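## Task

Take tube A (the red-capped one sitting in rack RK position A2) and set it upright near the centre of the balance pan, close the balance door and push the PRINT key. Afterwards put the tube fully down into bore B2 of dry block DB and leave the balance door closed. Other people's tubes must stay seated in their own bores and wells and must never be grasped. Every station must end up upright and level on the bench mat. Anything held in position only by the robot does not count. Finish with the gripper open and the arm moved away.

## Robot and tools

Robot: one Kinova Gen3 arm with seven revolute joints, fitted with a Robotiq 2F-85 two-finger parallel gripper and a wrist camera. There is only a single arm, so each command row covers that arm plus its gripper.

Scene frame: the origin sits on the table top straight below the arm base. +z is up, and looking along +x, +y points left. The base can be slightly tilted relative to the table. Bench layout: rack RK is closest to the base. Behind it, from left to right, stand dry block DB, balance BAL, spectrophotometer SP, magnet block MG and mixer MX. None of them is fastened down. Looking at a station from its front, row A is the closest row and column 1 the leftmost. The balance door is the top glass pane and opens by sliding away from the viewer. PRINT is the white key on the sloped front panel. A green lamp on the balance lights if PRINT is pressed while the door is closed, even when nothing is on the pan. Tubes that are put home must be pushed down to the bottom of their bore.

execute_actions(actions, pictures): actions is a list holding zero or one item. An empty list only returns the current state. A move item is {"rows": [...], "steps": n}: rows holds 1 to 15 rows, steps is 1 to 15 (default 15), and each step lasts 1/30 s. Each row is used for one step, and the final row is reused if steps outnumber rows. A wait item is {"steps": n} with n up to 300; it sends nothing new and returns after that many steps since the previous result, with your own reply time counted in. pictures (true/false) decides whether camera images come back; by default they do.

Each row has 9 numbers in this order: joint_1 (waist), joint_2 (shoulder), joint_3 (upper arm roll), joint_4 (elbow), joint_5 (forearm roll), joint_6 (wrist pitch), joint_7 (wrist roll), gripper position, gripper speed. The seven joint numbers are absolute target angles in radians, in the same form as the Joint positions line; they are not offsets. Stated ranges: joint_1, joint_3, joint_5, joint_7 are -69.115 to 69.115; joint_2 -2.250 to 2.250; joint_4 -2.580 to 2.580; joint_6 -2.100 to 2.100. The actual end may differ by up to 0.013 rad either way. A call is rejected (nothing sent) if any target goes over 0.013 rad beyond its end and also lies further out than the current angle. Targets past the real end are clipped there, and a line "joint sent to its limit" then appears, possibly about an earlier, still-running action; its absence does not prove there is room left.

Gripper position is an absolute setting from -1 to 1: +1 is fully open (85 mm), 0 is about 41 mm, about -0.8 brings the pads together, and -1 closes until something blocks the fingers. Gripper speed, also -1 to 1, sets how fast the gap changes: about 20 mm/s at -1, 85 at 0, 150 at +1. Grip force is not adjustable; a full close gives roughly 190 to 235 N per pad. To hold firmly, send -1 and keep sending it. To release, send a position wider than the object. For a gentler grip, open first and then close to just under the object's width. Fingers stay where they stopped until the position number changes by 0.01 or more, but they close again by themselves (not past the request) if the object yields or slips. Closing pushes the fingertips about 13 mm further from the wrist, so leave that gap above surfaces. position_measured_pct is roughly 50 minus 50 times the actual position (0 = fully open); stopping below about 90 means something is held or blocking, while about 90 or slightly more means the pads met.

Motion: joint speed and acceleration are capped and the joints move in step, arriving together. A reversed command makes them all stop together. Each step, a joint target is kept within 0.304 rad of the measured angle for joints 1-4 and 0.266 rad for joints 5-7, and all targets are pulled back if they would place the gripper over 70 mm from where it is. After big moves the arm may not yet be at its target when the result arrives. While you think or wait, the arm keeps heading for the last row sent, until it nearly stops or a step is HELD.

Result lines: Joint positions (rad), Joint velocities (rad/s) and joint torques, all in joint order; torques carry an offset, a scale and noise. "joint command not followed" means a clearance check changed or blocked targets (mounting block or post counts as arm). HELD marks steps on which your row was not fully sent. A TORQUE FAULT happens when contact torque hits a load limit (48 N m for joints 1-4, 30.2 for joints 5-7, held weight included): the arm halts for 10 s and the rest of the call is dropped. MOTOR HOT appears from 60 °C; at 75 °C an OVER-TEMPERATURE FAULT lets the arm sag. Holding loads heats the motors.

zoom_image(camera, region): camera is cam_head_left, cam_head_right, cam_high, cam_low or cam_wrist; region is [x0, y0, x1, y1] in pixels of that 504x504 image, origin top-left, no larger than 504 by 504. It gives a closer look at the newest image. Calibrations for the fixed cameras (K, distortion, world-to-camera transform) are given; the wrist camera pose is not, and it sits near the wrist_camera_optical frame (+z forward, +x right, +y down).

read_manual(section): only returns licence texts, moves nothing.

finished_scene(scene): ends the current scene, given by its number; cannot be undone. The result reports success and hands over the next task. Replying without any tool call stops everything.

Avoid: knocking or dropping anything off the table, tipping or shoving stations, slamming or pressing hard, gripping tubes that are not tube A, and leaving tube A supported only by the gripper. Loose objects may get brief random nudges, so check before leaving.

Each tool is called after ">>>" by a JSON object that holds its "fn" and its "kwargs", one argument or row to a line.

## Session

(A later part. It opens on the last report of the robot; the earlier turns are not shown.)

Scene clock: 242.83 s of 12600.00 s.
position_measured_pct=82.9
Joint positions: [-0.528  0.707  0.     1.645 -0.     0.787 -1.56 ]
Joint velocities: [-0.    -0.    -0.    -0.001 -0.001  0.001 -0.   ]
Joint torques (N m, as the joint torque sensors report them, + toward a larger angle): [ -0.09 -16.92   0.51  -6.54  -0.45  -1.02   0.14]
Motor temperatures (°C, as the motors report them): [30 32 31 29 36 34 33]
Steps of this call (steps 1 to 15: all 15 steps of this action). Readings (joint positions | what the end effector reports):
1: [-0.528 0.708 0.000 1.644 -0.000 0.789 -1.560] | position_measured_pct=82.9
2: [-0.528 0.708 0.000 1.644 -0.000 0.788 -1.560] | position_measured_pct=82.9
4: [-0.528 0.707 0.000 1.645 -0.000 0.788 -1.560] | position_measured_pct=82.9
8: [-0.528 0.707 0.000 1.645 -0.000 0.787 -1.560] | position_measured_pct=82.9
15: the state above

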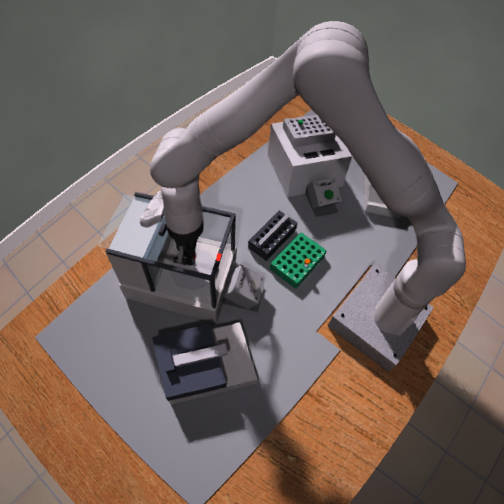

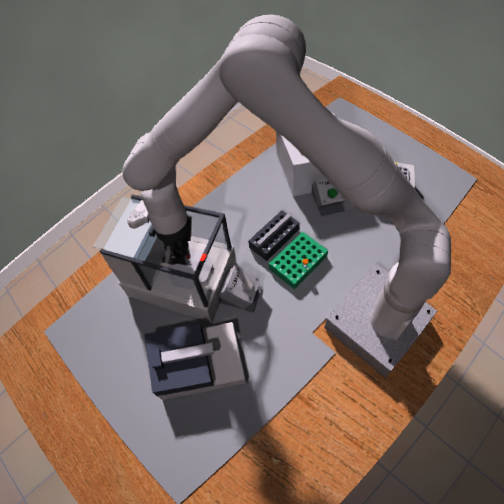

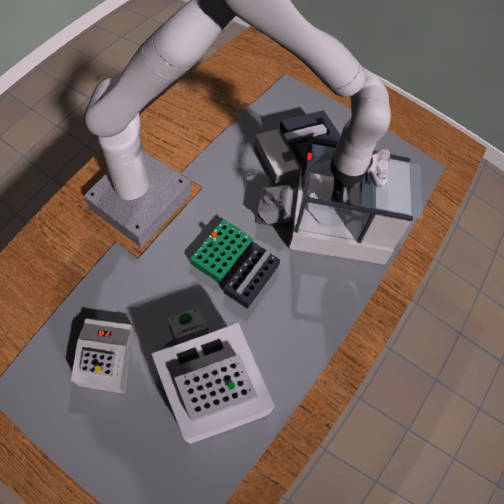

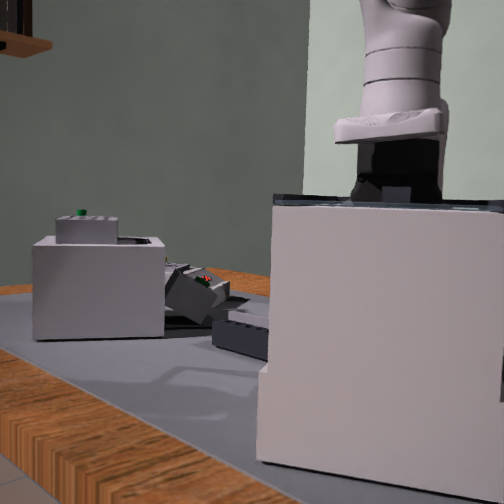

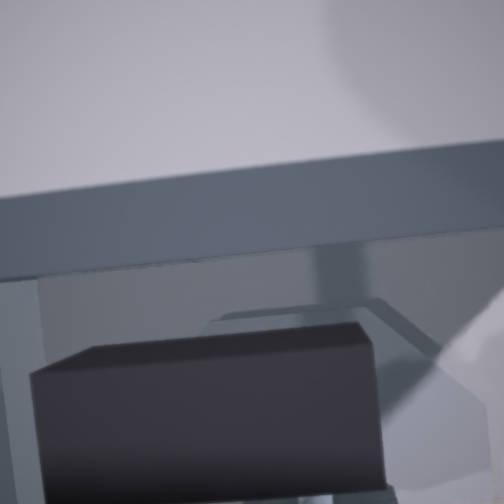

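>>> {"fn": "execute_actions", "kwargs": {
  "actions": [
    {"rows":[[-0.528,0.7065,0,1.6427,0,0.7924,-1.56,-1,-0.5]]}
  ],
  "pictures": false
}}

>>> {"fn": "execute_actions", "kwargs": {
  "actions": [
    {"rows":[[-0.528,0.7065,0,1.6427,0,0.7924,-1.56,-0.35,-0.5]]}
  ],
  "pictures": false
}}

>>> {"fn": "execute_actions", "kwargs": {
  "actions": [
    {"rows":[[-0.528,0.697,0,1.638,0,0.807,-1.56,-0.35,-0.5],[-0.528,0.697,0,1.638,0,0.807,-1.56,-0.35,-0.5],[-0.528,0.681,0,1.63,0,0.831,-1.56,-0.35,-0.5],[-0.528,0.681,0,1.63,0,0.831,-1.56,-0.35,-0.5],[-0.528,0.668,0,1.622,0,0.852,-1.56,-0.35,-0.5],[-0.528,0.668,0,1.622,0,0.852,-1.56,-0.35,-0.5],[-0.528,0.656,0,1.614,0,0.872,-1.56,-0.35,-0.5],[-0.528,0.656,0,1.614,0,0.872,-1.56,-0.35,-0.5],[-0.528,0.643,0,1.605,0,0.894,-1.56,-0.35,-0.5],[-0.528,0.643,0,1.605,0,0.894,-1.56,-0.35,-0.5],[-0.528,0.631,0,1.596,0,0.915,-1.56,-0.35,-0.5],[-0.528,0.631,0,1.596,0,0.915,-1.56,-0.35,-0.5],[-0.528,0.618,0,1.587,0,0.937,-1.56,-0.35,-0.5],[-0.528,0.618,0,1.587,0,0.937,-1.56,-0.35,-0.5],[-0.528,0.606,0,1.577,0,0.958,-1.56,-0.35,-0.5]]}
  ],
  "pictures": false
}}

>>> {"fn": "execute_actions", "kwargs": {
  "actions": [
    {"rows":[[-0.528,0.594,0,1.563,0,0.985,-1.56,-0.35,-0.5],[-0.528,0.594,0,1.563,0,0.985,-1.56,-0.35,-0.5],[-0.528,0.582,0,1.549,0,1.011,-1.56,-0.35,-0.5],[-0.528,0.582,0,1.549,0,1.011,-1.56,-0.35,-0.5],[-0.528,0.57,0,1.534,0,1.038,-1.56,-0.35,-0.5],[-0.528,0.57,0,1.534,0,1.038,-1.56,-0.35,-0.5],[-0.528,0.558,0,1.519,0,1.065,-1.56,-0.35,-0.5],[-0.528,0.558,0,1.519,0,1.065,-1.56,-0.35,-0.5],[-0.528,0.546,0,1.504,0,1.092,-1.56,-0.35,-0.5],[-0.528,0.546,0,1.504,0,1.092,-1.56,-0.35,-0.5],[-0.528,0.534,0,1.489,0,1.119,-1.56,-0.35,-0.5],[-0.528,0.534,0,1.489,0,1.119,-1.56,-0.35,-0.5],[-0.528,0.505,0,1.44,0,1.197,-1.56,-0.35,-0.5]]}
  ],
  "pictures": false
}}

>>> {"fn": "execute_actions", "kwargs": {
  "actions": [
    {"steps":8}
  ]
}}

>>> {"fn": "execute_actions", "kwargs": {
  "actions": [
    {"rows":[[-0.535,0.631,0,1.246,0,1.265,-0.03,-0.35,-0.5]]}
  ],
  "pictures": false
}}

>>> {"fn": "execute_actions", "kwargs": {
  "actions": [
    {"steps":50}
  ]
}}

Scene clock: 272.13 s of 12600.00 s.
position_measured_pct=82.9
Joint positions: [-0.528  0.706 -0.     1.643 -0.     0.792 -1.56 ]
Joint velocities: [ 0.     0.    -0.     0.001  0.001 -0.001 -0.001]
Joint torques (N m, as the joint torque sensors report them, + toward a larger angle): [ -0.11 -20.24   0.73  -6.71  -0.4   -0.03   0.13]
Motor temperatures (°C, as the motors report them): [30 32 31 29 36 34 33]
Steps of this call (steps 1 to 15: the robot went on to your last target; steps 16 to 864: nothing new was sent; steps 865 to 879: all 15 steps of this action). Readings (joint positions | what the end effector reports):
865: [-0.528 0.706 0.000 1.644 -0.000 0.788 -1.560] | position_measured_pct=82.9
866: [-0.528 0.704 -0.000 1.644 -0.000 0.791 -1.560] | position_measured_pct=82.9
868: [-0.528 0.705 0.000 1.643 -0.000 0.792 -1.560] | position_measured_pct=82.9
872: [-0.528 0.706 -0.000 1.643 -0.000 0.792 -1.560] | position_measured_pct=82.9
879: the state above

Scene clock: 272.63 s of 12600.00 s.
position_measured_pct=67.5
Joint positions: [-0.528  0.706  0.     1.643  0.     0.792 -1.56 ]
Joint velocities: [-0.     0.001 -0.    -0.001  0.002  0.    -0.   ]
Joint torques (N m, as the joint torque sensors report them, + toward a larger angle): [ -0.13 -20.35   0.61  -6.76  -0.45  -0.01   0.19]
Motor temperatures (°C, as the motors report them): [30 32 31 29 36 34 33]
Steps of this call (steps 1 to 15: all 15 steps of this action). Readings (joint positions | what the end effector reports):
1: [-0.528 0.706 -0.000 1.643 -0.000 0.792 -1.560] | position_measured_pct=82.9
2: [-0.528 0.706 -0.000 1.643 -0.000 0.792 -1.560] | position_measured_pct=82.9
4: [-0.528 0.706 -0.000 1.643 0.000 0.792 -1.560] | position_measured_pct=79.8
8: [-0.528 0.706 -0.000 1.643 -0.000 0.792 -1.560] | position_measured_pct=73.0
15: the state above

Scene clock: 273.13 s of 12600.00 s.
position_measured_pct=67.5
Joint positions: [-0.528  0.62   0.     1.588 -0.     0.934 -1.56 ]
Joint velocities: [ 0.    -0.183 -0.    -0.142 -0.002  0.322  0.   ]
Joint torques (N m, as the joint torque sensors report them, + toward a larger angle): [ -0.07 -18.67   0.57  -7.24  -0.45  -0.1    0.17]
Motor temperatures (°C, as the motors report them): [30 32 31 29 36 34 33]
Steps of this call (steps 1 to 15: all 15 steps of this action). Readings (joint positions | what the end effector reports):
1: [-0.528 0.705 -0.000 1.642 0.000 0.793 -1.560] | position_measured_pct=67.5
2: [-0.528 0.701 -0.000 1.641 0.000 0.800 -1.560] | position_measured_pct=67.5
4: [-0.528 0.689 -0.000 1.635 0.000 0.817 -1.560] | position_measured_pct=67.5
8: [-0.528 0.663 -0.000 1.619 0.000 0.860 -1.560] | position_measured_pct=67.5
15: the state above

Scene clock: 273.63 s of 12600.00 s.
position_measured_pct=67.5
Joint positions: [-0.528  0.52  -0.     1.466  0.     1.156 -1.56 ]
Joint velocities: [ 0.    -0.251  0.    -0.455  0.001  0.695  0.   ]
Joint torques (N m, as the joint torque sensors report them, + toward a larger angle): [  0.   -19.15   0.58  -9.09  -0.39  -0.26   0.2 ]
Motor temperatures (°C, as the motors report them): [30 32 31 29 36 34 33]
Steps of this call (steps 1 to 15: all 15 steps of this action). Readings (joint positions | what the end effector reports):
1: [-0.528 0.612 -0.000 1.582 0.000 0.947 -1.560] | position_measured_pct=67.5
2: [-0.528 0.604 -0.000 1.574 0.000 0.964 -1.560] | position_measured_pct=67.5
4: [-0.528 0.591 0.000 1.558 0.000 0.993 -1.560] | position_measured_pct=67.5
8: [-0.528 0.566 -0.000 1.529 0.000 1.047 -1.560] | position_measured_pct=67.5
15: the state above

Scene clock: 273.90 s of 12600.00 s.
position_measured_pct=67.5
Joint positions: [-0.528  0.505 -0.     1.44  -0.     1.197 -1.56 ]
Joint velocities: [-0.    -0.004 -0.    -0.003 -0.    -0.001 -0.   ]
Joint torques (N m, as the joint torque sensors report them, + toward a larger angle): [ -0.06 -19.26   0.64  -8.64  -0.52  -0.03   0.23]
Motor temperatures (°C, as the motors report them): [30 32 31 29 36 34 33]
Steps of this call (steps 1 to 8: the robot went on to your last target). Readings (joint positions | what the end effector reports):
1: [-0.528 0.513 -0.000 1.453 -0.000 1.176 -1.560] | position_measured_pct=67.5
2: [-0.528 0.508 0.000 1.445 -0.000 1.190 -1.560] | position_measured_pct=67.5
4: [-0.528 0.506 0.000 1.441 0.000 1.196 -1.560] | position_measured_pct=67.5
8: the state above

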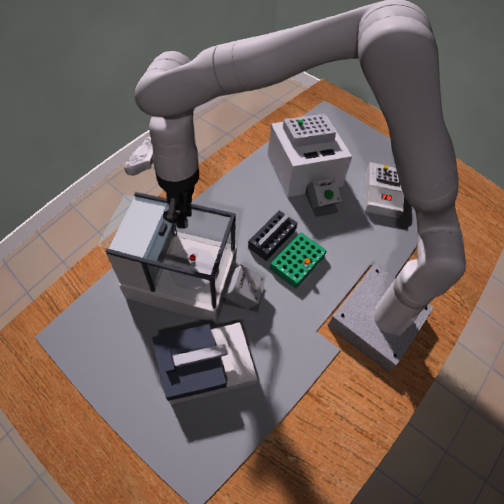

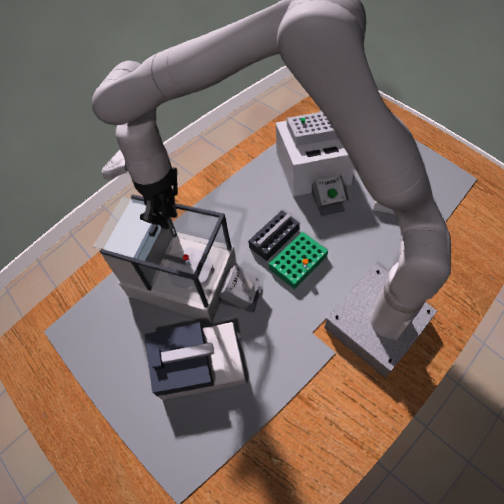

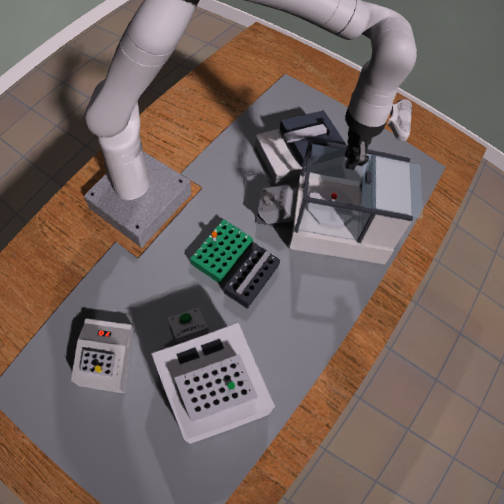

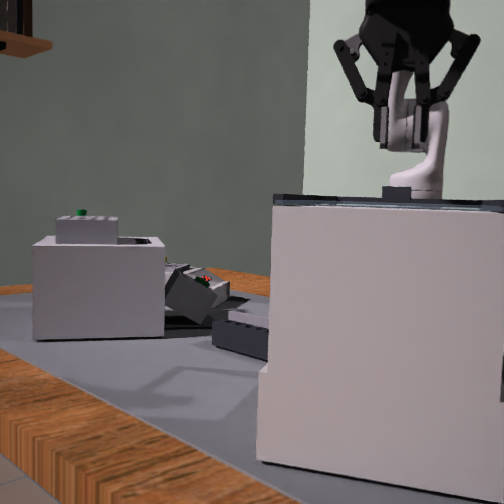

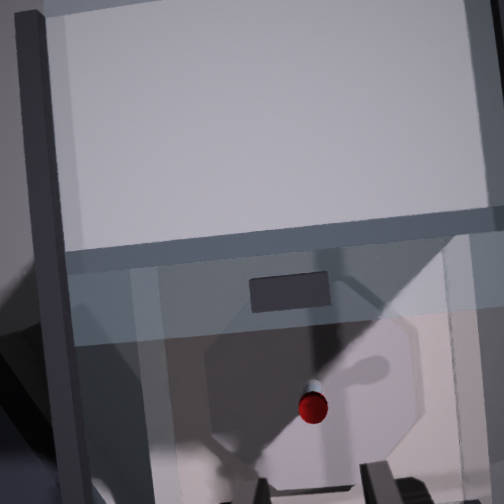

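Scene clock: 274.40 s of 12600.00 s.
position_measured_pct=67.5
Joint positions: [-0.534  0.619 -0.     1.262 -0.     1.259 -1.083]
Joint velocities: [-0.004  0.074 -0.    -0.109 -0.001  0.038  1.215]
Joint torques (N m, as the joint torque sensors report them, + toward a larger angle): [  0.12 -21.52   0.67  -8.49  -0.54   0.26   0.24]
Motor temperatures (°C, as the motors report them): [30 32 31 29 36 34 33]
Steps of this call (steps 1 to 15: all 15 steps of this action). Readings (joint positions | what the end effector reports):
1: [-0.528 0.506 0.000 1.439 -0.000 1.197 -1.559] | position_measured_pct=67.5
2: [-0.528 0.511 0.000 1.433 0.000 1.200 -1.552] | position_measured_pct=67.5
4: [-0.529 0.531 0.000 1.406 0.000 1.209 -1.516] | position_measured_pct=67.5
8: [-0.532 0.583 -0.000 1.322 -0.000 1.238 -1.367] | position_measured_pct=67.5
15: the state above

Scene clock: 276.07 s of 12600.00 s.
position_measured_pct=67.5
Joint positions: [-0.535  0.631 -0.     1.246  0.     1.265 -0.03 ]
Joint velocities: [-0.     0.001 -0.    -0.001  0.001  0.     0.   ]
Joint torques (N m, as the joint torque sensors report them, + toward a larger angle): [  0.02 -21.2    0.55  -8.94  -0.56   0.02   0.24]
Motor temperatures (°C, as the motors report them): [30 32 31 29 36 34 33]
Steps of this call (steps 1 to 45: the robot went on to your last target; steps 46 to 50: nothing new was sent). Readings (joint positions | what the end effector reports):
1: [-0.535 0.621 -0.000 1.259 -0.000 1.261 -1.042] | position_measured_pct=67.5
2: [-0.535 0.623 -0.000 1.256 -0.000 1.261 -1.001] | position_measured_pct=67.5
4: [-0.535 0.626 -0.000 1.252 -0.000 1.263 -0.920] | position_measured_pct=67.5
8: [-0.535 0.629 -0.000 1.249 -0.000 1.264 -0.757] | position_measured_pct=67.5
50: the state above
The arm was judged still, so your last target was given up. Only a new action makes it travel on or press farther. Fingers that are still opening or closing keep moving.

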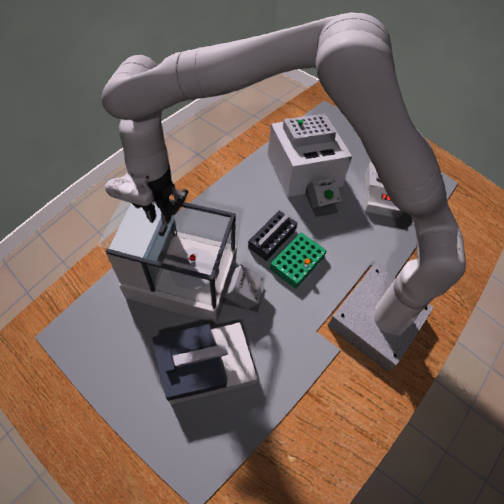

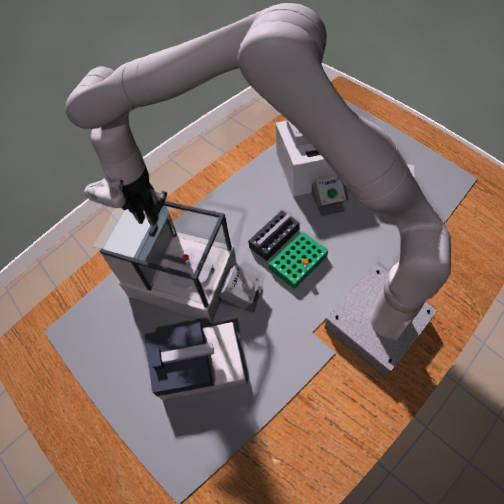

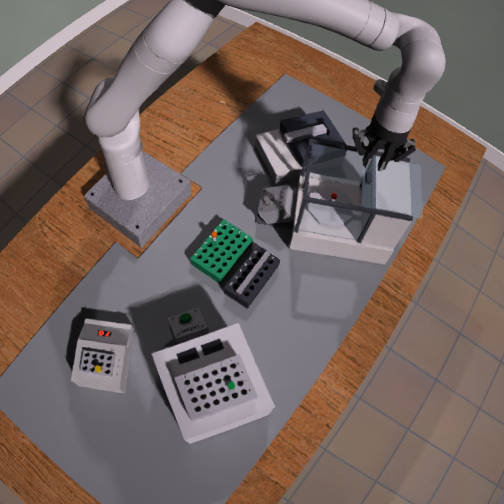

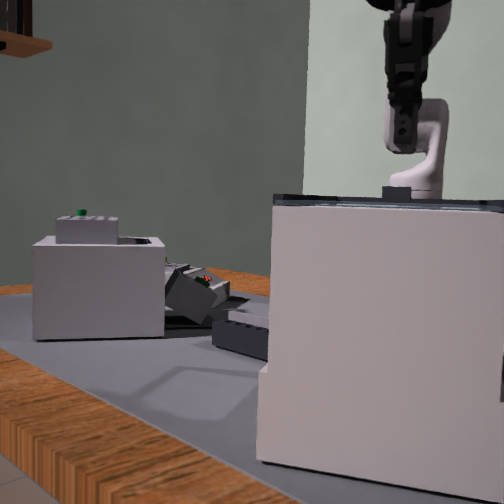

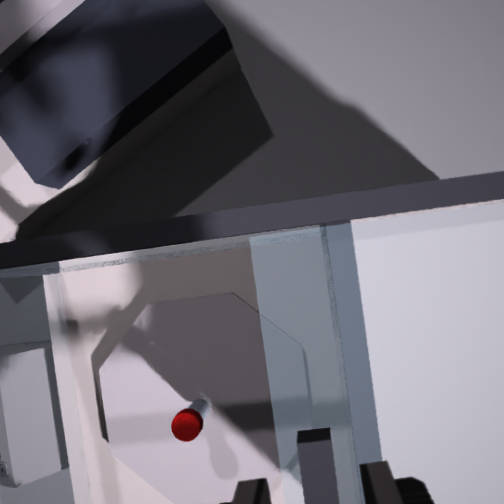

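>>> {"fn": "execute_actions", "kwargs": {
  "actions": [
    {"rows":[[-0.54,0.642,0,1.267,0,1.233,-0.03,-0.35,0],[-0.54,0.642,0,1.267,0,1.233,-0.03,-0.35,0],[-0.54,0.653,0,1.288,0,1.2,-0.03,-0.35,0],[-0.54,0.653,0,1.288,0,1.2,-0.03,-0.35,0],[-0.54,0.665,0,1.308,0,1.169,-0.03,-0.35,0]]}
  ],
  "pictures": false
}}

>>> {"fn": "execute_actions", "kwargs": {
  "actions": [
    {"rows":[[-0.54,0.657,0,1.322,0,1.162,-0.03,-0.35,0],[-0.54,0.65,0,1.335,0,1.156,-0.03,-0.35,0],[-0.54,0.643,0,1.348,0,1.15,-0.03,-0.35,0],[-0.54,0.636,0,1.361,0,1.144,-0.03,-0.35,0],[-0.541,0.626,0,1.38,0,1.135,-0.03,-0.35,0],[-0.541,0.616,0,1.399,0,1.126,-0.03,-0.35,0],[-0.542,0.607,0,1.417,0,1.118,-0.03,-0.35,0],[-0.542,0.598,0,1.434,0,1.11,-0.03,-0.35,0],[-0.543,0.589,0,1.451,0,1.102,-0.03,-0.35,0],[-0.543,0.58,0,1.467,0,1.095,-0.03,-0.35,0],[-0.544,0.571,0,1.483,0,1.088,-0.03,-0.35,0],[-0.544,0.562,0,1.499,0,1.081,-0.03,-0.35,0],[-0.545,0.553,0,1.515,0,1.074,-0.03,-0.35,0],[-0.545,0.544,0,1.53,0,1.067,-0.03,-0.35,0],[-0.546,0.535,0,1.546,0,1.06,-0.03,-0.35,0]]}
  ],
  "pictures": false
}}

>>> {"fn": "execute_actions", "kwargs": {
  "actions": [
    {"rows":[[-0.546,0.527,0,1.562,0,1.053,-0.03,-0.35,0],[-0.547,0.518,0,1.578,0,1.046,-0.03,-0.35,0],[-0.547,0.509,0,1.594,0,1.039,-0.03,-0.35,0],[-0.548,0.5,0,1.61,0,1.032,-0.03,-0.35,0],[-0.548,0.491,0,1.625,0,1.026,-0.03,-0.35,0],[-0.549,0.483,0,1.639,0,1.02,-0.03,-0.35,0],[-0.549,0.475,0,1.652,0,1.015,-0.03,-0.35,0],[-0.55,0.468,0,1.665,0,1.009,-0.03,-0.35,0],[-0.55,0.461,0,1.677,0,1.004,-0.03,-0.35,0],[-0.551,0.454,0,1.688,0,1.0,-0.03,-0.35,0],[-0.551,0.448,0,1.698,0,0.996,-0.03,-0.35,0],[-0.552,0.443,0,1.707,0,0.992,-0.03,-0.35,0],[-0.552,0.437,0,1.716,0,0.988,-0.03,-0.35,0],[-0.553,0.432,0,1.725,0,0.984,-0.03,-0.35,0],[-0.553,0.427,0,1.734,0,0.98,-0.03,-0.35,0]]}
  ],
  "pictures": false
}}

>>> {"fn": "execute_actions", "kwargs": {
  "actions": [
    {"rows":[[-0.554,0.422,0,1.742,0,0.977,-0.03,-0.35,0],[-0.554,0.422,0,1.742,0,0.977,-0.03,-0.35,0],[-0.554,0.418,0,1.748,0,0.975,-0.03,-0.35,0],[-0.554,0.418,0,1.748,0,0.975,-0.03,-0.35,0],[-0.554,0.415,0,1.754,0,0.972,-0.03,-0.35,0],[-0.554,0.415,0,1.754,0,0.972,-0.03,-0.35,0],[-0.554,0.411,0,1.76,0,0.97,-0.03,-0.35,0],[-0.554,0.411,0,1.76,0,0.97,-0.03,-0.35,0],[-0.554,0.408,0,1.7654,0,0.968,-0.03,-0.35,0]]}
  ]
}}

Scene clock: 325.23 s of 12600.00 s.
position_measured_pct=67.5
Joint positions: [-0.54   0.665 -0.     1.308 -0.     1.169 -0.03 ]
Joint velocities: [-0.     0.001 -0.     0.003 -0.002 -0.001 -0.001]
Joint torques (N m, as the joint torque sensors report them, + toward a larger angle): [ -0.08 -21.46   0.56  -8.63  -0.57   0.04   0.18]
Motor temperatures (°C, as the motors report them): [30 33 31 29 36 34 33]
Steps of this call (steps 1 to 1460: nothing new was sent; steps 1461 to 1475: all 15 steps of this action). Readings (joint positions | what the end effector reports):
1461: [-0.535 0.632 0.000 1.247 0.000 1.264 -0.030] | position_measured_pct=67.5
1462: [-0.537 0.634 0.000 1.252 0.000 1.256 -0.030] | position_measured_pct=67.5
1464: [-0.540 0.645 -0.000 1.271 -0.000 1.226 -0.030] | position_measured_pct=67.5
1468: [-0.540 0.664 -0.000 1.306 0.000 1.172 -0.030] | position_measured_pct=67.5
1475: the state above

Scene clock: 325.73 s of 12600.00 s.
position_measured_pct=67.5
Joint positions: [-0.545  0.557 -0.     1.504 -0.     1.077 -0.03 ]
Joint velocities: [-0.016 -0.265 -0.001  0.48  -0.002 -0.213 -0.   ]
Joint torques (N m, as the joint torque sensors report them, + toward a larger angle): [  0.01 -19.09   0.86  -7.47  -0.56   0.45   0.17]
Motor temperatures (°C, as the motors report them): [30 33 31 29 36 34 33]
Steps of this call (steps 1 to 15: all 15 steps of this action). Readings (joint positions | what the end effector reports):
1: [-0.540 0.664 -0.000 1.309 0.000 1.169 -0.030] | position_measured_pct=67.5
2: [-0.540 0.660 -0.000 1.314 0.000 1.166 -0.030] | position_measured_pct=67.5
4: [-0.540 0.648 -0.000 1.335 -0.000 1.156 -0.030] | position_measured_pct=67.5
8: [-0.541 0.619 -0.000 1.390 -0.000 1.129 -0.030] | position_measured_pct=67.5
15: the state above

Scene clock: 326.23 s of 12600.00 s.
position_measured_pct=67.5
Joint positions: [-0.553  0.438 -0.001  1.714 -0.001  0.987 -0.03 ]
Joint velocities: [-0.015 -0.166  0.     0.289  0.002 -0.124 -0.   ]
Joint torques (N m, as the joint torque sensors report them, + toward a larger angle): [  0.22 -16.15   1.02  -7.16  -0.33   0.52   0.17]
Motor temperatures (°C, as the motors report them): [30 33 31 29 36 34 33]
Steps of this call (steps 1 to 15: all 15 steps of this action). Readings (joint positions | what the end effector reports):
1: [-0.545 0.548 -0.000 1.520 -0.000 1.070 -0.030] | position_measured_pct=67.5
2: [-0.546 0.540 -0.000 1.536 -0.000 1.063 -0.030] | position_measured_pct=67.5
4: [-0.547 0.522 -0.000 1.568 -0.000 1.049 -0.030] | position_measured_pct=67.5
8: [-0.549 0.487 -0.001 1.630 -0.001 1.022 -0.030] | position_measured_pct=67.5
15: the state above

Scene clock: 326.73 s of 12600.00 s.
position_measured_pct=67.5
Joint positions: [-0.555  0.408 -0.     1.764 -0.     0.967 -0.03 ]
Joint velocities: [-0.    -0.001  0.     0.005 -0.    -0.    -0.   ]
Joint torques (N m, as the joint torque sensors report them, + toward a larger angle): [  0.28 -16.06   0.93  -7.08  -0.29   0.49   0.15]
Motor temperatures (°C, as the motors report them): [30 33 31 29 36 34 33]
Steps of this call (steps 1 to 15: all 15 steps of this action). Readings (joint positions | what the end effector reports):
1: [-0.553 0.432 -0.001 1.723 -0.001 0.983 -0.030] | position_measured_pct=67.5
2: [-0.554 0.428 -0.001 1.732 -0.001 0.979 -0.030] | position_measured_pct=67.5
4: [-0.554 0.421 -0.001 1.743 -0.000 0.975 -0.030] | position_measured_pct=67.5
8: [-0.554 0.413 -0.000 1.756 -0.000 0.970 -0.030] | position_measured_pct=67.5
15: the state above

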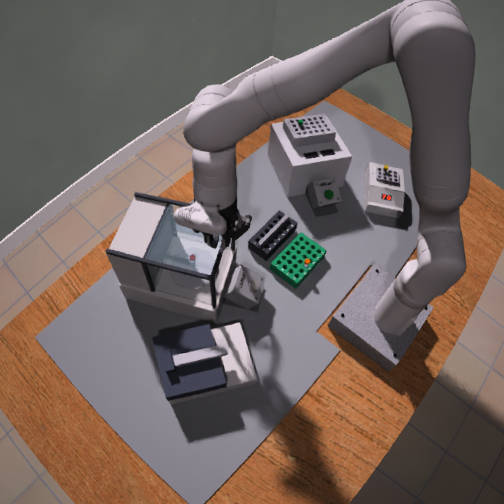

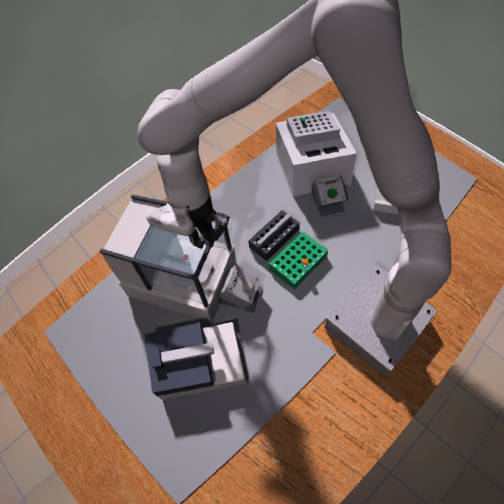

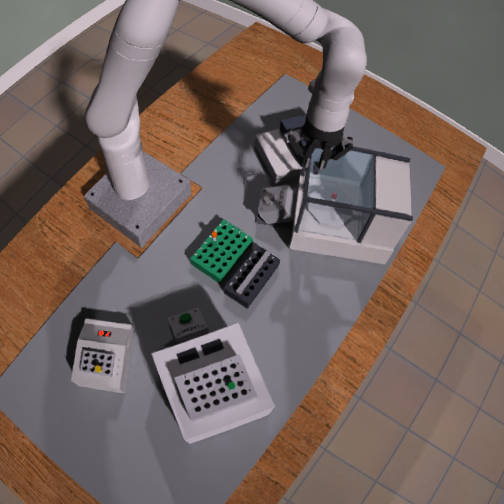

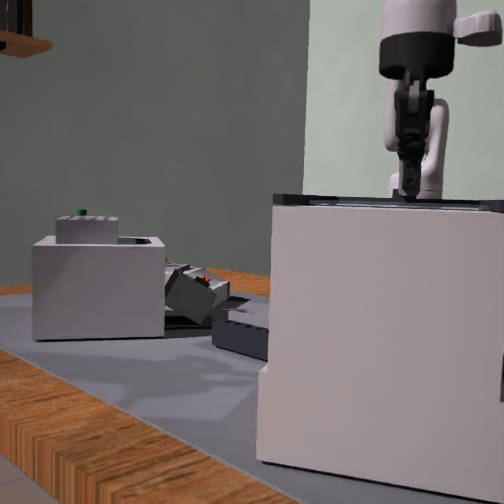

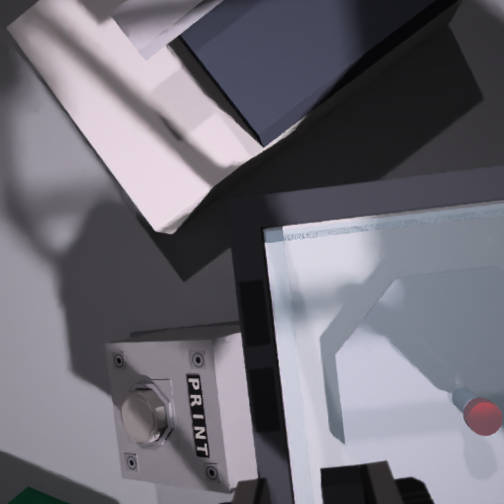

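>>> {"fn": "execute_actions", "kwargs": {
  "actions": [
    {"rows":[[-0.554,0.405,0,1.77,0,0.966,-0.03,-0.35,0],[-0.554,0.405,0,1.77,0,0.966,-0.03,-0.35,0],[-0.554,0.402,0,1.775,0,0.964,-0.03,-0.35,0],[-0.554,0.402,0,1.775,0,0.964,-0.03,-0.35,0],[-0.554,0.399,0,1.78,0,0.962,-0.03,-0.35,0]]}
  ]
}}

Scene clock: 334.33 s of 12600.00 s.
position_measured_pct=67.5
Joint positions: [-0.555  0.4   -0.     1.776 -0.     0.956 -0.03 ]
Joint velocities: [ 0.    -0.    -0.001 -0.001 -0.001 -0.001  0.   ]
Joint torques (N m, as the joint torque sensors report them, + toward a larger angle): [  0.27 -16.86   0.83  -4.46  -0.36   2.73   0.24]
Motor temperatures (°C, as the motors report them): [30 33 31 29 36 34 33]
Steps of this call (steps 1 to 15: the robot went on to your last target; steps 16 to 213: nothing new was sent; steps 214 to 228: all 15 steps of this action). Readings (joint positions | what the end effector reports):
214: [-0.555 0.407 -0.000 1.765 -0.000 0.966 -0.030] | position_measured_pct=67.5
215: [-0.555 0.406 -0.000 1.768 -0.000 0.965 -0.030] | position_measured_pct=67.5
217: [-0.555 0.403 -0.000 1.771 -0.000 0.961 -0.030] | position_measured_pct=67.5
221: [-0.555 0.400 -0.000 1.776 -0.000 0.956 -0.030] | position_measured_pct=67.5
228: the state above

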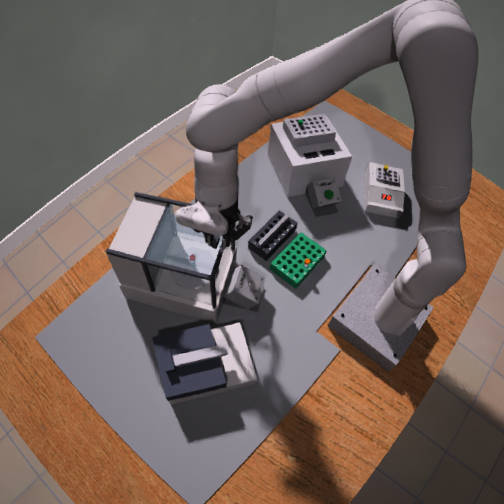

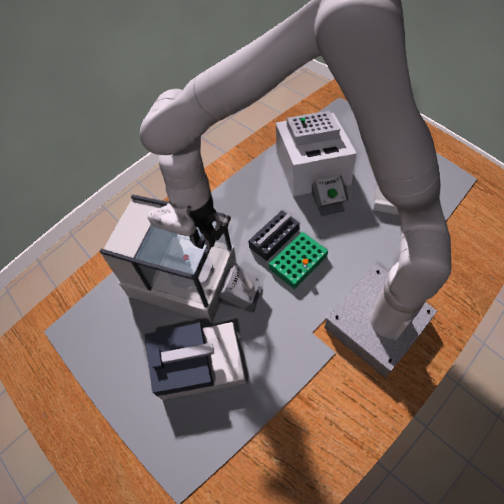

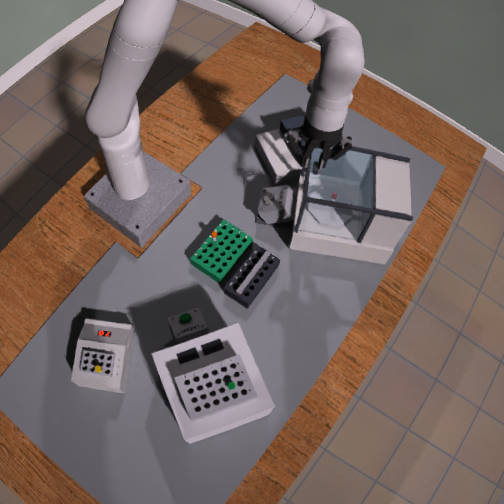

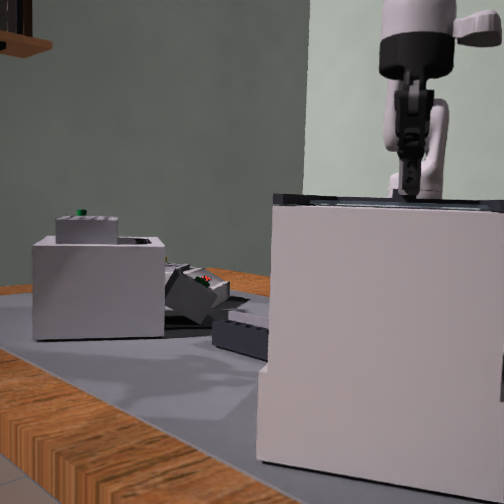

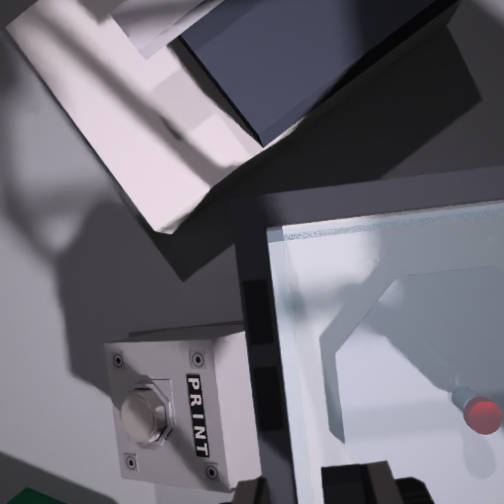

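>>> {"fn": "execute_actions", "kwargs": {
  "actions": [
    {"rows":[[-0.554,0.422,0,1.742,0,0.977,-0.03,-0.35,0],[-0.554,0.422,0,1.742,0,0.977,-0.03,-0.35,0],[-0.554,0.422,0,1.742,0,0.977,-0.03,-0.35,0],[-0.554,0.422,0,1.742,0,0.977,-0.03,-0.35,0],[-0.554,0.422,0,1.742,0,0.977,-0.03,-0.35,0],[-0.554,0.35,0,1.65,0,1.14,-0.03,-0.35,0]]}
  ],
  "pictures": false
}}

>>> {"fn": "execute_actions", "kwargs": {
  "actions": [
    {"rows":[[-0.574,0.1665,0,1.9017,0,1.073,1.5,-1,0]]}
  ],
  "pictures": false
}}

>>> {"fn": "execute_actions", "kwargs": {
  "actions": [
    {"steps":40}
  ],
  "pictures": false
}}

>>> {"fn": "execute_actions", "kwargs": {
  "actions": [
    {"rows":[[-0.574,0.328,0,2.08,0,0.734,1.5,-1,0]]}
  ],
  "pictures": false
}}

>>> {"fn": "execute_actions", "kwargs": {
  "actions": [
    {"steps":10}
  ]
}}

>>> {"fn": "execute_actions", "kwargs": {
  "actions": [
    {"rows":[[-0.574,0.5127,0,2.1688,0,0.46,1.5,-1,0]]}
  ],
  "pictures": false
}}

>>> {"fn": "execute_actions", "kwargs": {
  "actions": [
    {"steps":10}
  ]
}}

>>> {"fn": "zoom_image", "kwargs": {
  "camera": "cam_high",
  "region": [230,150,330,250]
}}

>>> {"fn": "zoom_image", "kwargs": {
  "camera": "cam_head_left",
  "region": [200,230,300,330]
}}

Scene clock: 354.90 s of 12600.00 s.
position_measured_pct=67.5
Joint positions: [-0.554  0.352  0.     1.651 -0.     1.14  -0.03 ]
Joint velocities: [-0.    -0.015 -0.001 -0.007  0.     0.01   0.   ]
Joint torques (N m, as the joint torque sensors report them, + toward a larger angle): [ -0.09 -16.27   0.56  -8.83  -0.48   0.03   0.17]
Motor temperatures (°C, as the motors report them): [30 33 31 29 36 34 33]
Steps of this call (steps 1 to 15: the robot went on to your last target; steps 16 to 602: nothing new was sent; steps 603 to 617: all 15 steps of this action). Readings (joint positions | what the end effector reports):
603: [-0.555 0.401 -0.000 1.775 -0.000 0.956 -0.030] | position_measured_pct=67.5
604: [-0.554 0.405 -0.000 1.770 -0.000 0.960 -0.030] | position_measured_pct=67.5
606: [-0.554 0.418 -0.000 1.751 -0.000 0.972 -0.030] | position_measured_pct=67.5
610: [-0.554 0.406 -0.000 1.724 0.000 1.006 -0.030] | position_measured_pct=67.5
617: the state above

Scene clock: 355.40 s of 12600.00 s.
position_measured_pct=91.7
Joint positions: [-0.572  0.187 -0.     1.877 -0.     1.079  0.418]
Joint velocities: [-0.014 -0.125  0.     0.166  0.    -0.042  1.215]
Joint torques (N m, as the joint torque sensors report them, + toward a larger angle): [ -0.23 -12.04   0.38  -8.44  -0.46  -0.15   0.32]
Motor temperatures (°C, as the motors report them): [30 33 31 29 36 34 33]
Steps of this call (steps 1 to 15: all 15 steps of this action). Readings (joint positions | what the end effector reports):
1: [-0.554 0.351 0.000 1.652 0.000 1.139 -0.029] | position_measured_pct=67.5
2: [-0.555 0.345 0.000 1.657 0.000 1.136 -0.024] | position_measured_pct=67.9
4: [-0.557 0.322 0.000 1.684 0.000 1.127 0.004] | position_measured_pct=71.8
8: [-0.565 0.247 -0.000 1.787 -0.000 1.100 0.134] | position_measured_pct=83.3
15: the state above

Scene clock: 356.73 s of 12600.00 s.
position_measured_pct=91.7
Joint positions: [-0.574  0.167  0.     1.902  0.     1.073  1.5  ]
Joint velocities: [ 0.    -0.     0.     0.001 -0.001 -0.001 -0.001]
Joint torques (N m, as the joint torque sensors report them, + toward a larger angle): [ -0.06 -11.68   0.43  -8.15  -0.43   0.09   0.14]
Motor temperatures (°C, as the motors report them): [30 33 31 29 36 34 33]
Steps of this call (steps 1 to 40: the robot went on to your last target). Readings (joint positions | what the end effector reports):
1: [-0.572 0.183 -0.000 1.882 -0.000 1.078 0.459] | position_measured_pct=91.7
2: [-0.573 0.180 -0.000 1.886 -0.000 1.077 0.500] | position_measured_pct=91.7
4: [-0.573 0.175 -0.000 1.892 -0.000 1.075 0.581] | position_measured_pct=91.7
8: [-0.574 0.170 -0.000 1.898 -0.000 1.074 0.744] | position_measured_pct=91.7
40: the state above

Scene clock: 357.23 s of 12600.00 s.
position_measured_pct=91.7
Joint positions: [-0.574  0.324 -0.     2.079  0.     0.734  1.5  ]
Joint velocities: [ 0.     0.032  0.     0.012  0.001 -0.008  0.001]
Joint torques (N m, as the joint torque sensors report them, + toward a larger angle): [ -0.09 -13.47   0.59  -6.57  -0.44   0.14   0.21]
Motor temperatures (°C, as the motors report them): [30 33 31 29 36 34 33]
Steps of this call (steps 1 to 15: all 15 steps of this action). Readings (joint positions | what the end effector reports):
1: [-0.574 0.168 0.000 1.903 -0.000 1.072 1.500] | position_measured_pct=91.7
2: [-0.574 0.174 0.000 1.908 -0.000 1.064 1.500] | position_measured_pct=91.7
4: [-0.574 0.201 0.000 1.935 -0.000 1.024 1.500] | position_measured_pct=91.7
8: [-0.574 0.272 -0.000 2.017 -0.000 0.872 1.500] | position_measured_pct=91.7
15: the state above

Scene clock: 357.57 s of 12600.00 s.
position_measured_pct=91.7
Joint positions: [-0.574  0.328 -0.     2.08  -0.     0.734  1.5  ]
Joint velocities: [-0.     0.001  0.     0.001  0.001  0.     0.   ]
Joint torques (N m, as the joint torque sensors report them, + toward a larger angle): [ -0.03 -13.26   0.49  -6.28  -0.43   0.05   0.22]
Motor temperatures (°C, as the motors report them): [30 33 31 29 36 34 33]
Steps of this call (steps 1 to 10: the robot went on to your last target). Readings (joint positions | what the end effector reports):
1: [-0.574 0.325 -0.000 2.079 0.000 0.734 1.500] | position_measured_pct=91.7
2: [-0.574 0.326 -0.000 2.080 0.000 0.734 1.500] | position_measured_pct=91.7
4: [-0.574 0.327 -0.000 2.080 0.000 0.734 1.500] | position_measured_pct=91.7
8: [-0.574 0.328 -0.000 2.080 0.000 0.734 1.500] | position_measured_pct=91.7
10: the state above

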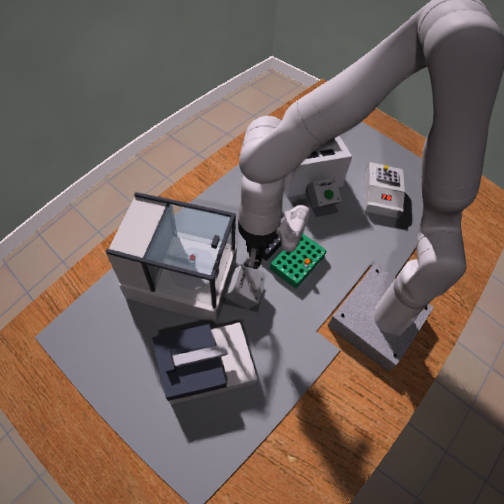

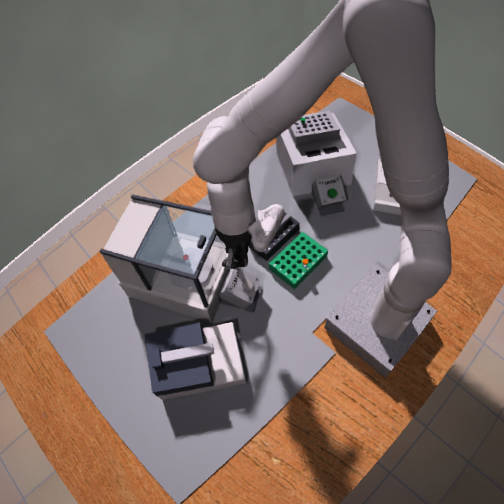

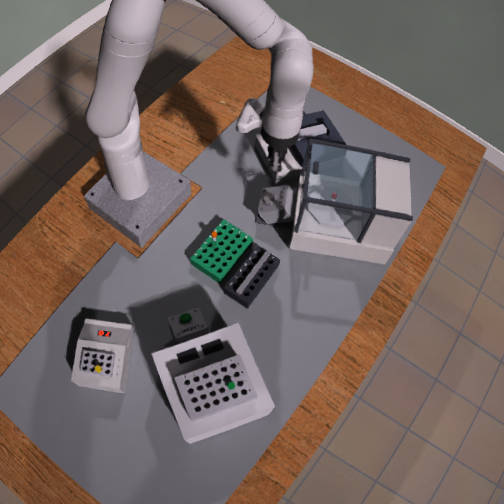

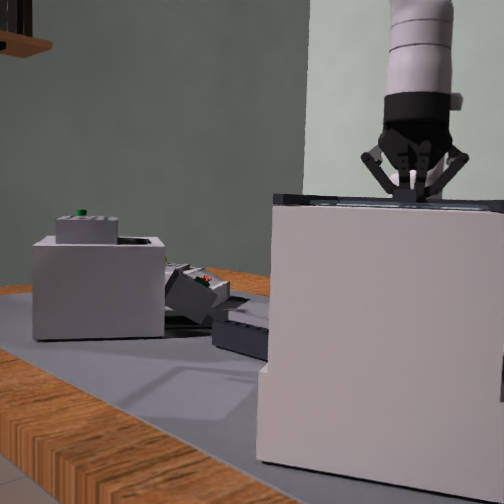

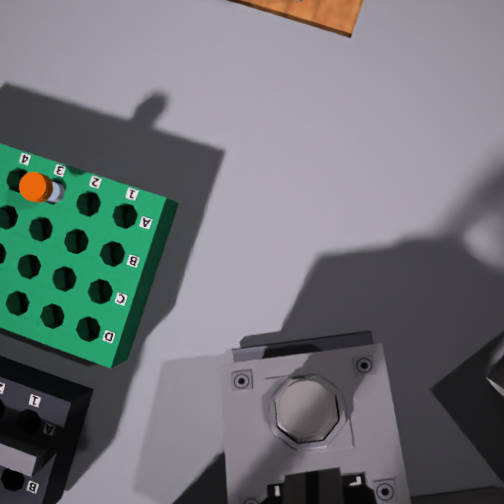

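Scene clock: 358.07 s of 12600.00 s.
position_measured_pct=91.7
Joint positions: [-0.574  0.509 -0.     2.168  0.     0.46   1.5  ]
Joint velocities: [ 0.     0.035 -0.     0.008 -0.002 -0.001  0.   ]
Joint torques (N m, as the joint torque sensors report them, + toward a larger angle): [ -0.1  -14.7    0.63  -4.38  -0.49   0.13   0.18]
Motor temperatures (°C, as the motors report them): [30 33 31 29 36 34 33]
Steps of this call (steps 1 to 15: all 15 steps of this action). Readings (joint positions | what the end effector reports):
1: [-0.574 0.329 0.000 2.080 -0.000 0.733 1.500] | position_measured_pct=91.7
2: [-0.574 0.336 0.000 2.083 -0.000 0.726 1.500] | position_measured_pct=91.7
4: [-0.574 0.367 0.000 2.096 -0.000 0.687 1.500] | position_measured_pct=91.7
8: [-0.574 0.464 -0.000 2.144 0.000 0.538 1.500] | position_measured_pct=91.7
15: the state above

Scene clock: 358.40 s of 12600.00 s.
position_measured_pct=91.7
Joint positions: [-0.574  0.513 -0.     2.169  0.     0.46   1.5  ]
Joint velocities: [ 0.     0.001  0.    -0.001  0.002 -0.001  0.   ]
Joint torques (N m, as the joint torque sensors report them, + toward a larger angle): [ -0.12 -13.95   0.57  -4.13  -0.46   0.11   0.18]
Motor temperatures (°C, as the motors report them): [30 33 31 29 36 34 33]
Steps of this call (steps 1 to 10: the robot went on to your last target). Readings (joint positions | what the end effector reports):
1: [-0.574 0.510 -0.000 2.169 0.000 0.460 1.500] | position_measured_pct=91.7
2: [-0.574 0.511 -0.000 2.169 0.000 0.460 1.500] | position_measured_pct=91.7
4: [-0.574 0.512 -0.000 2.169 0.000 0.460 1.500] | position_measured_pct=91.7
8: [-0.574 0.512 -0.000 2.169 0.000 0.460 1.500] | position_measured_pct=91.7
10: the state above

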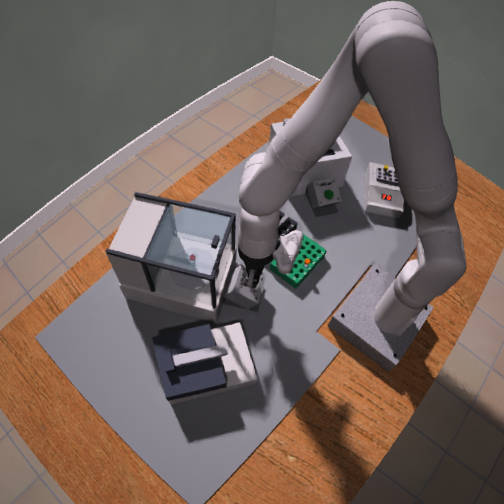

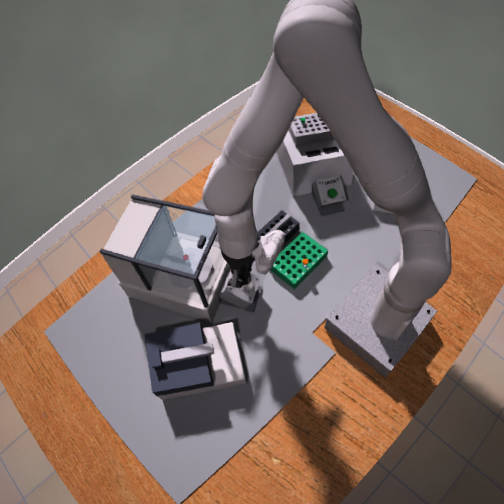

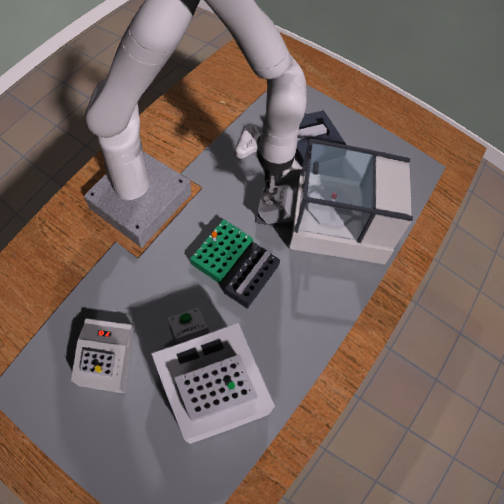

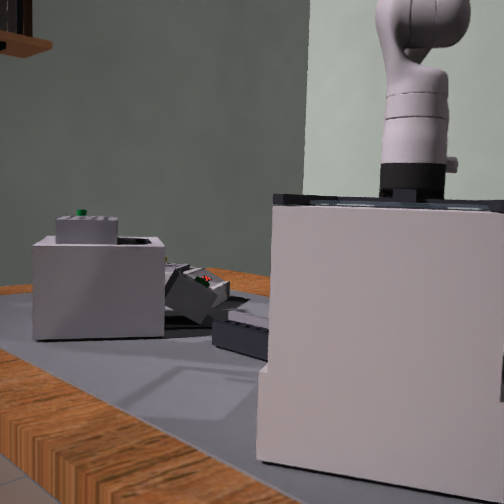

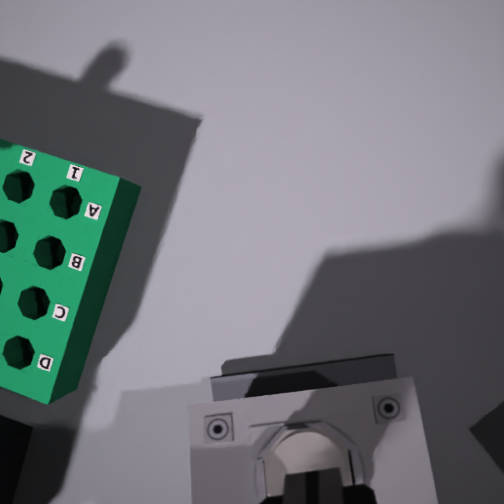

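Region (230, 150, 330, 250) of cam_high's 504x504 image, scaled by 5.040, with more detail than that image has.

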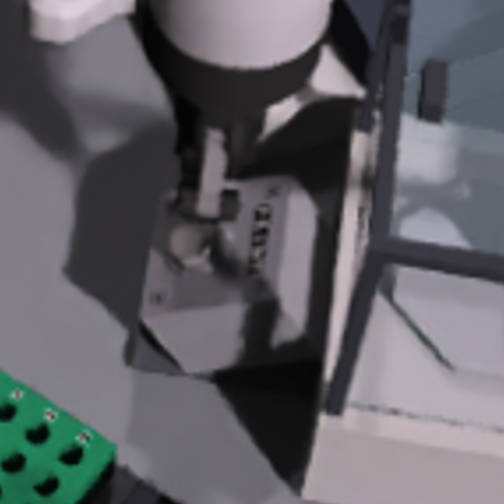

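Region (200, 230, 300, 330) of cam_head_left's 504x504 image, scaled by 5.040, with more detail than that image has.

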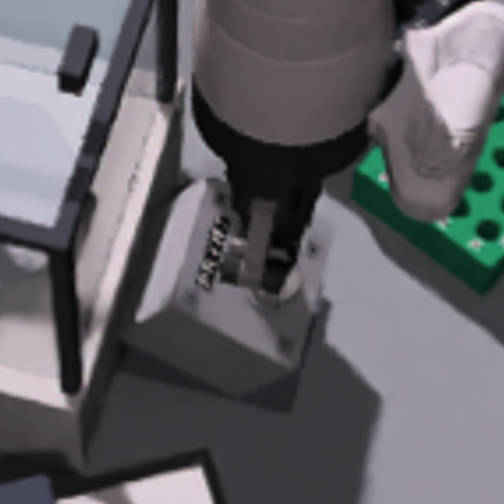

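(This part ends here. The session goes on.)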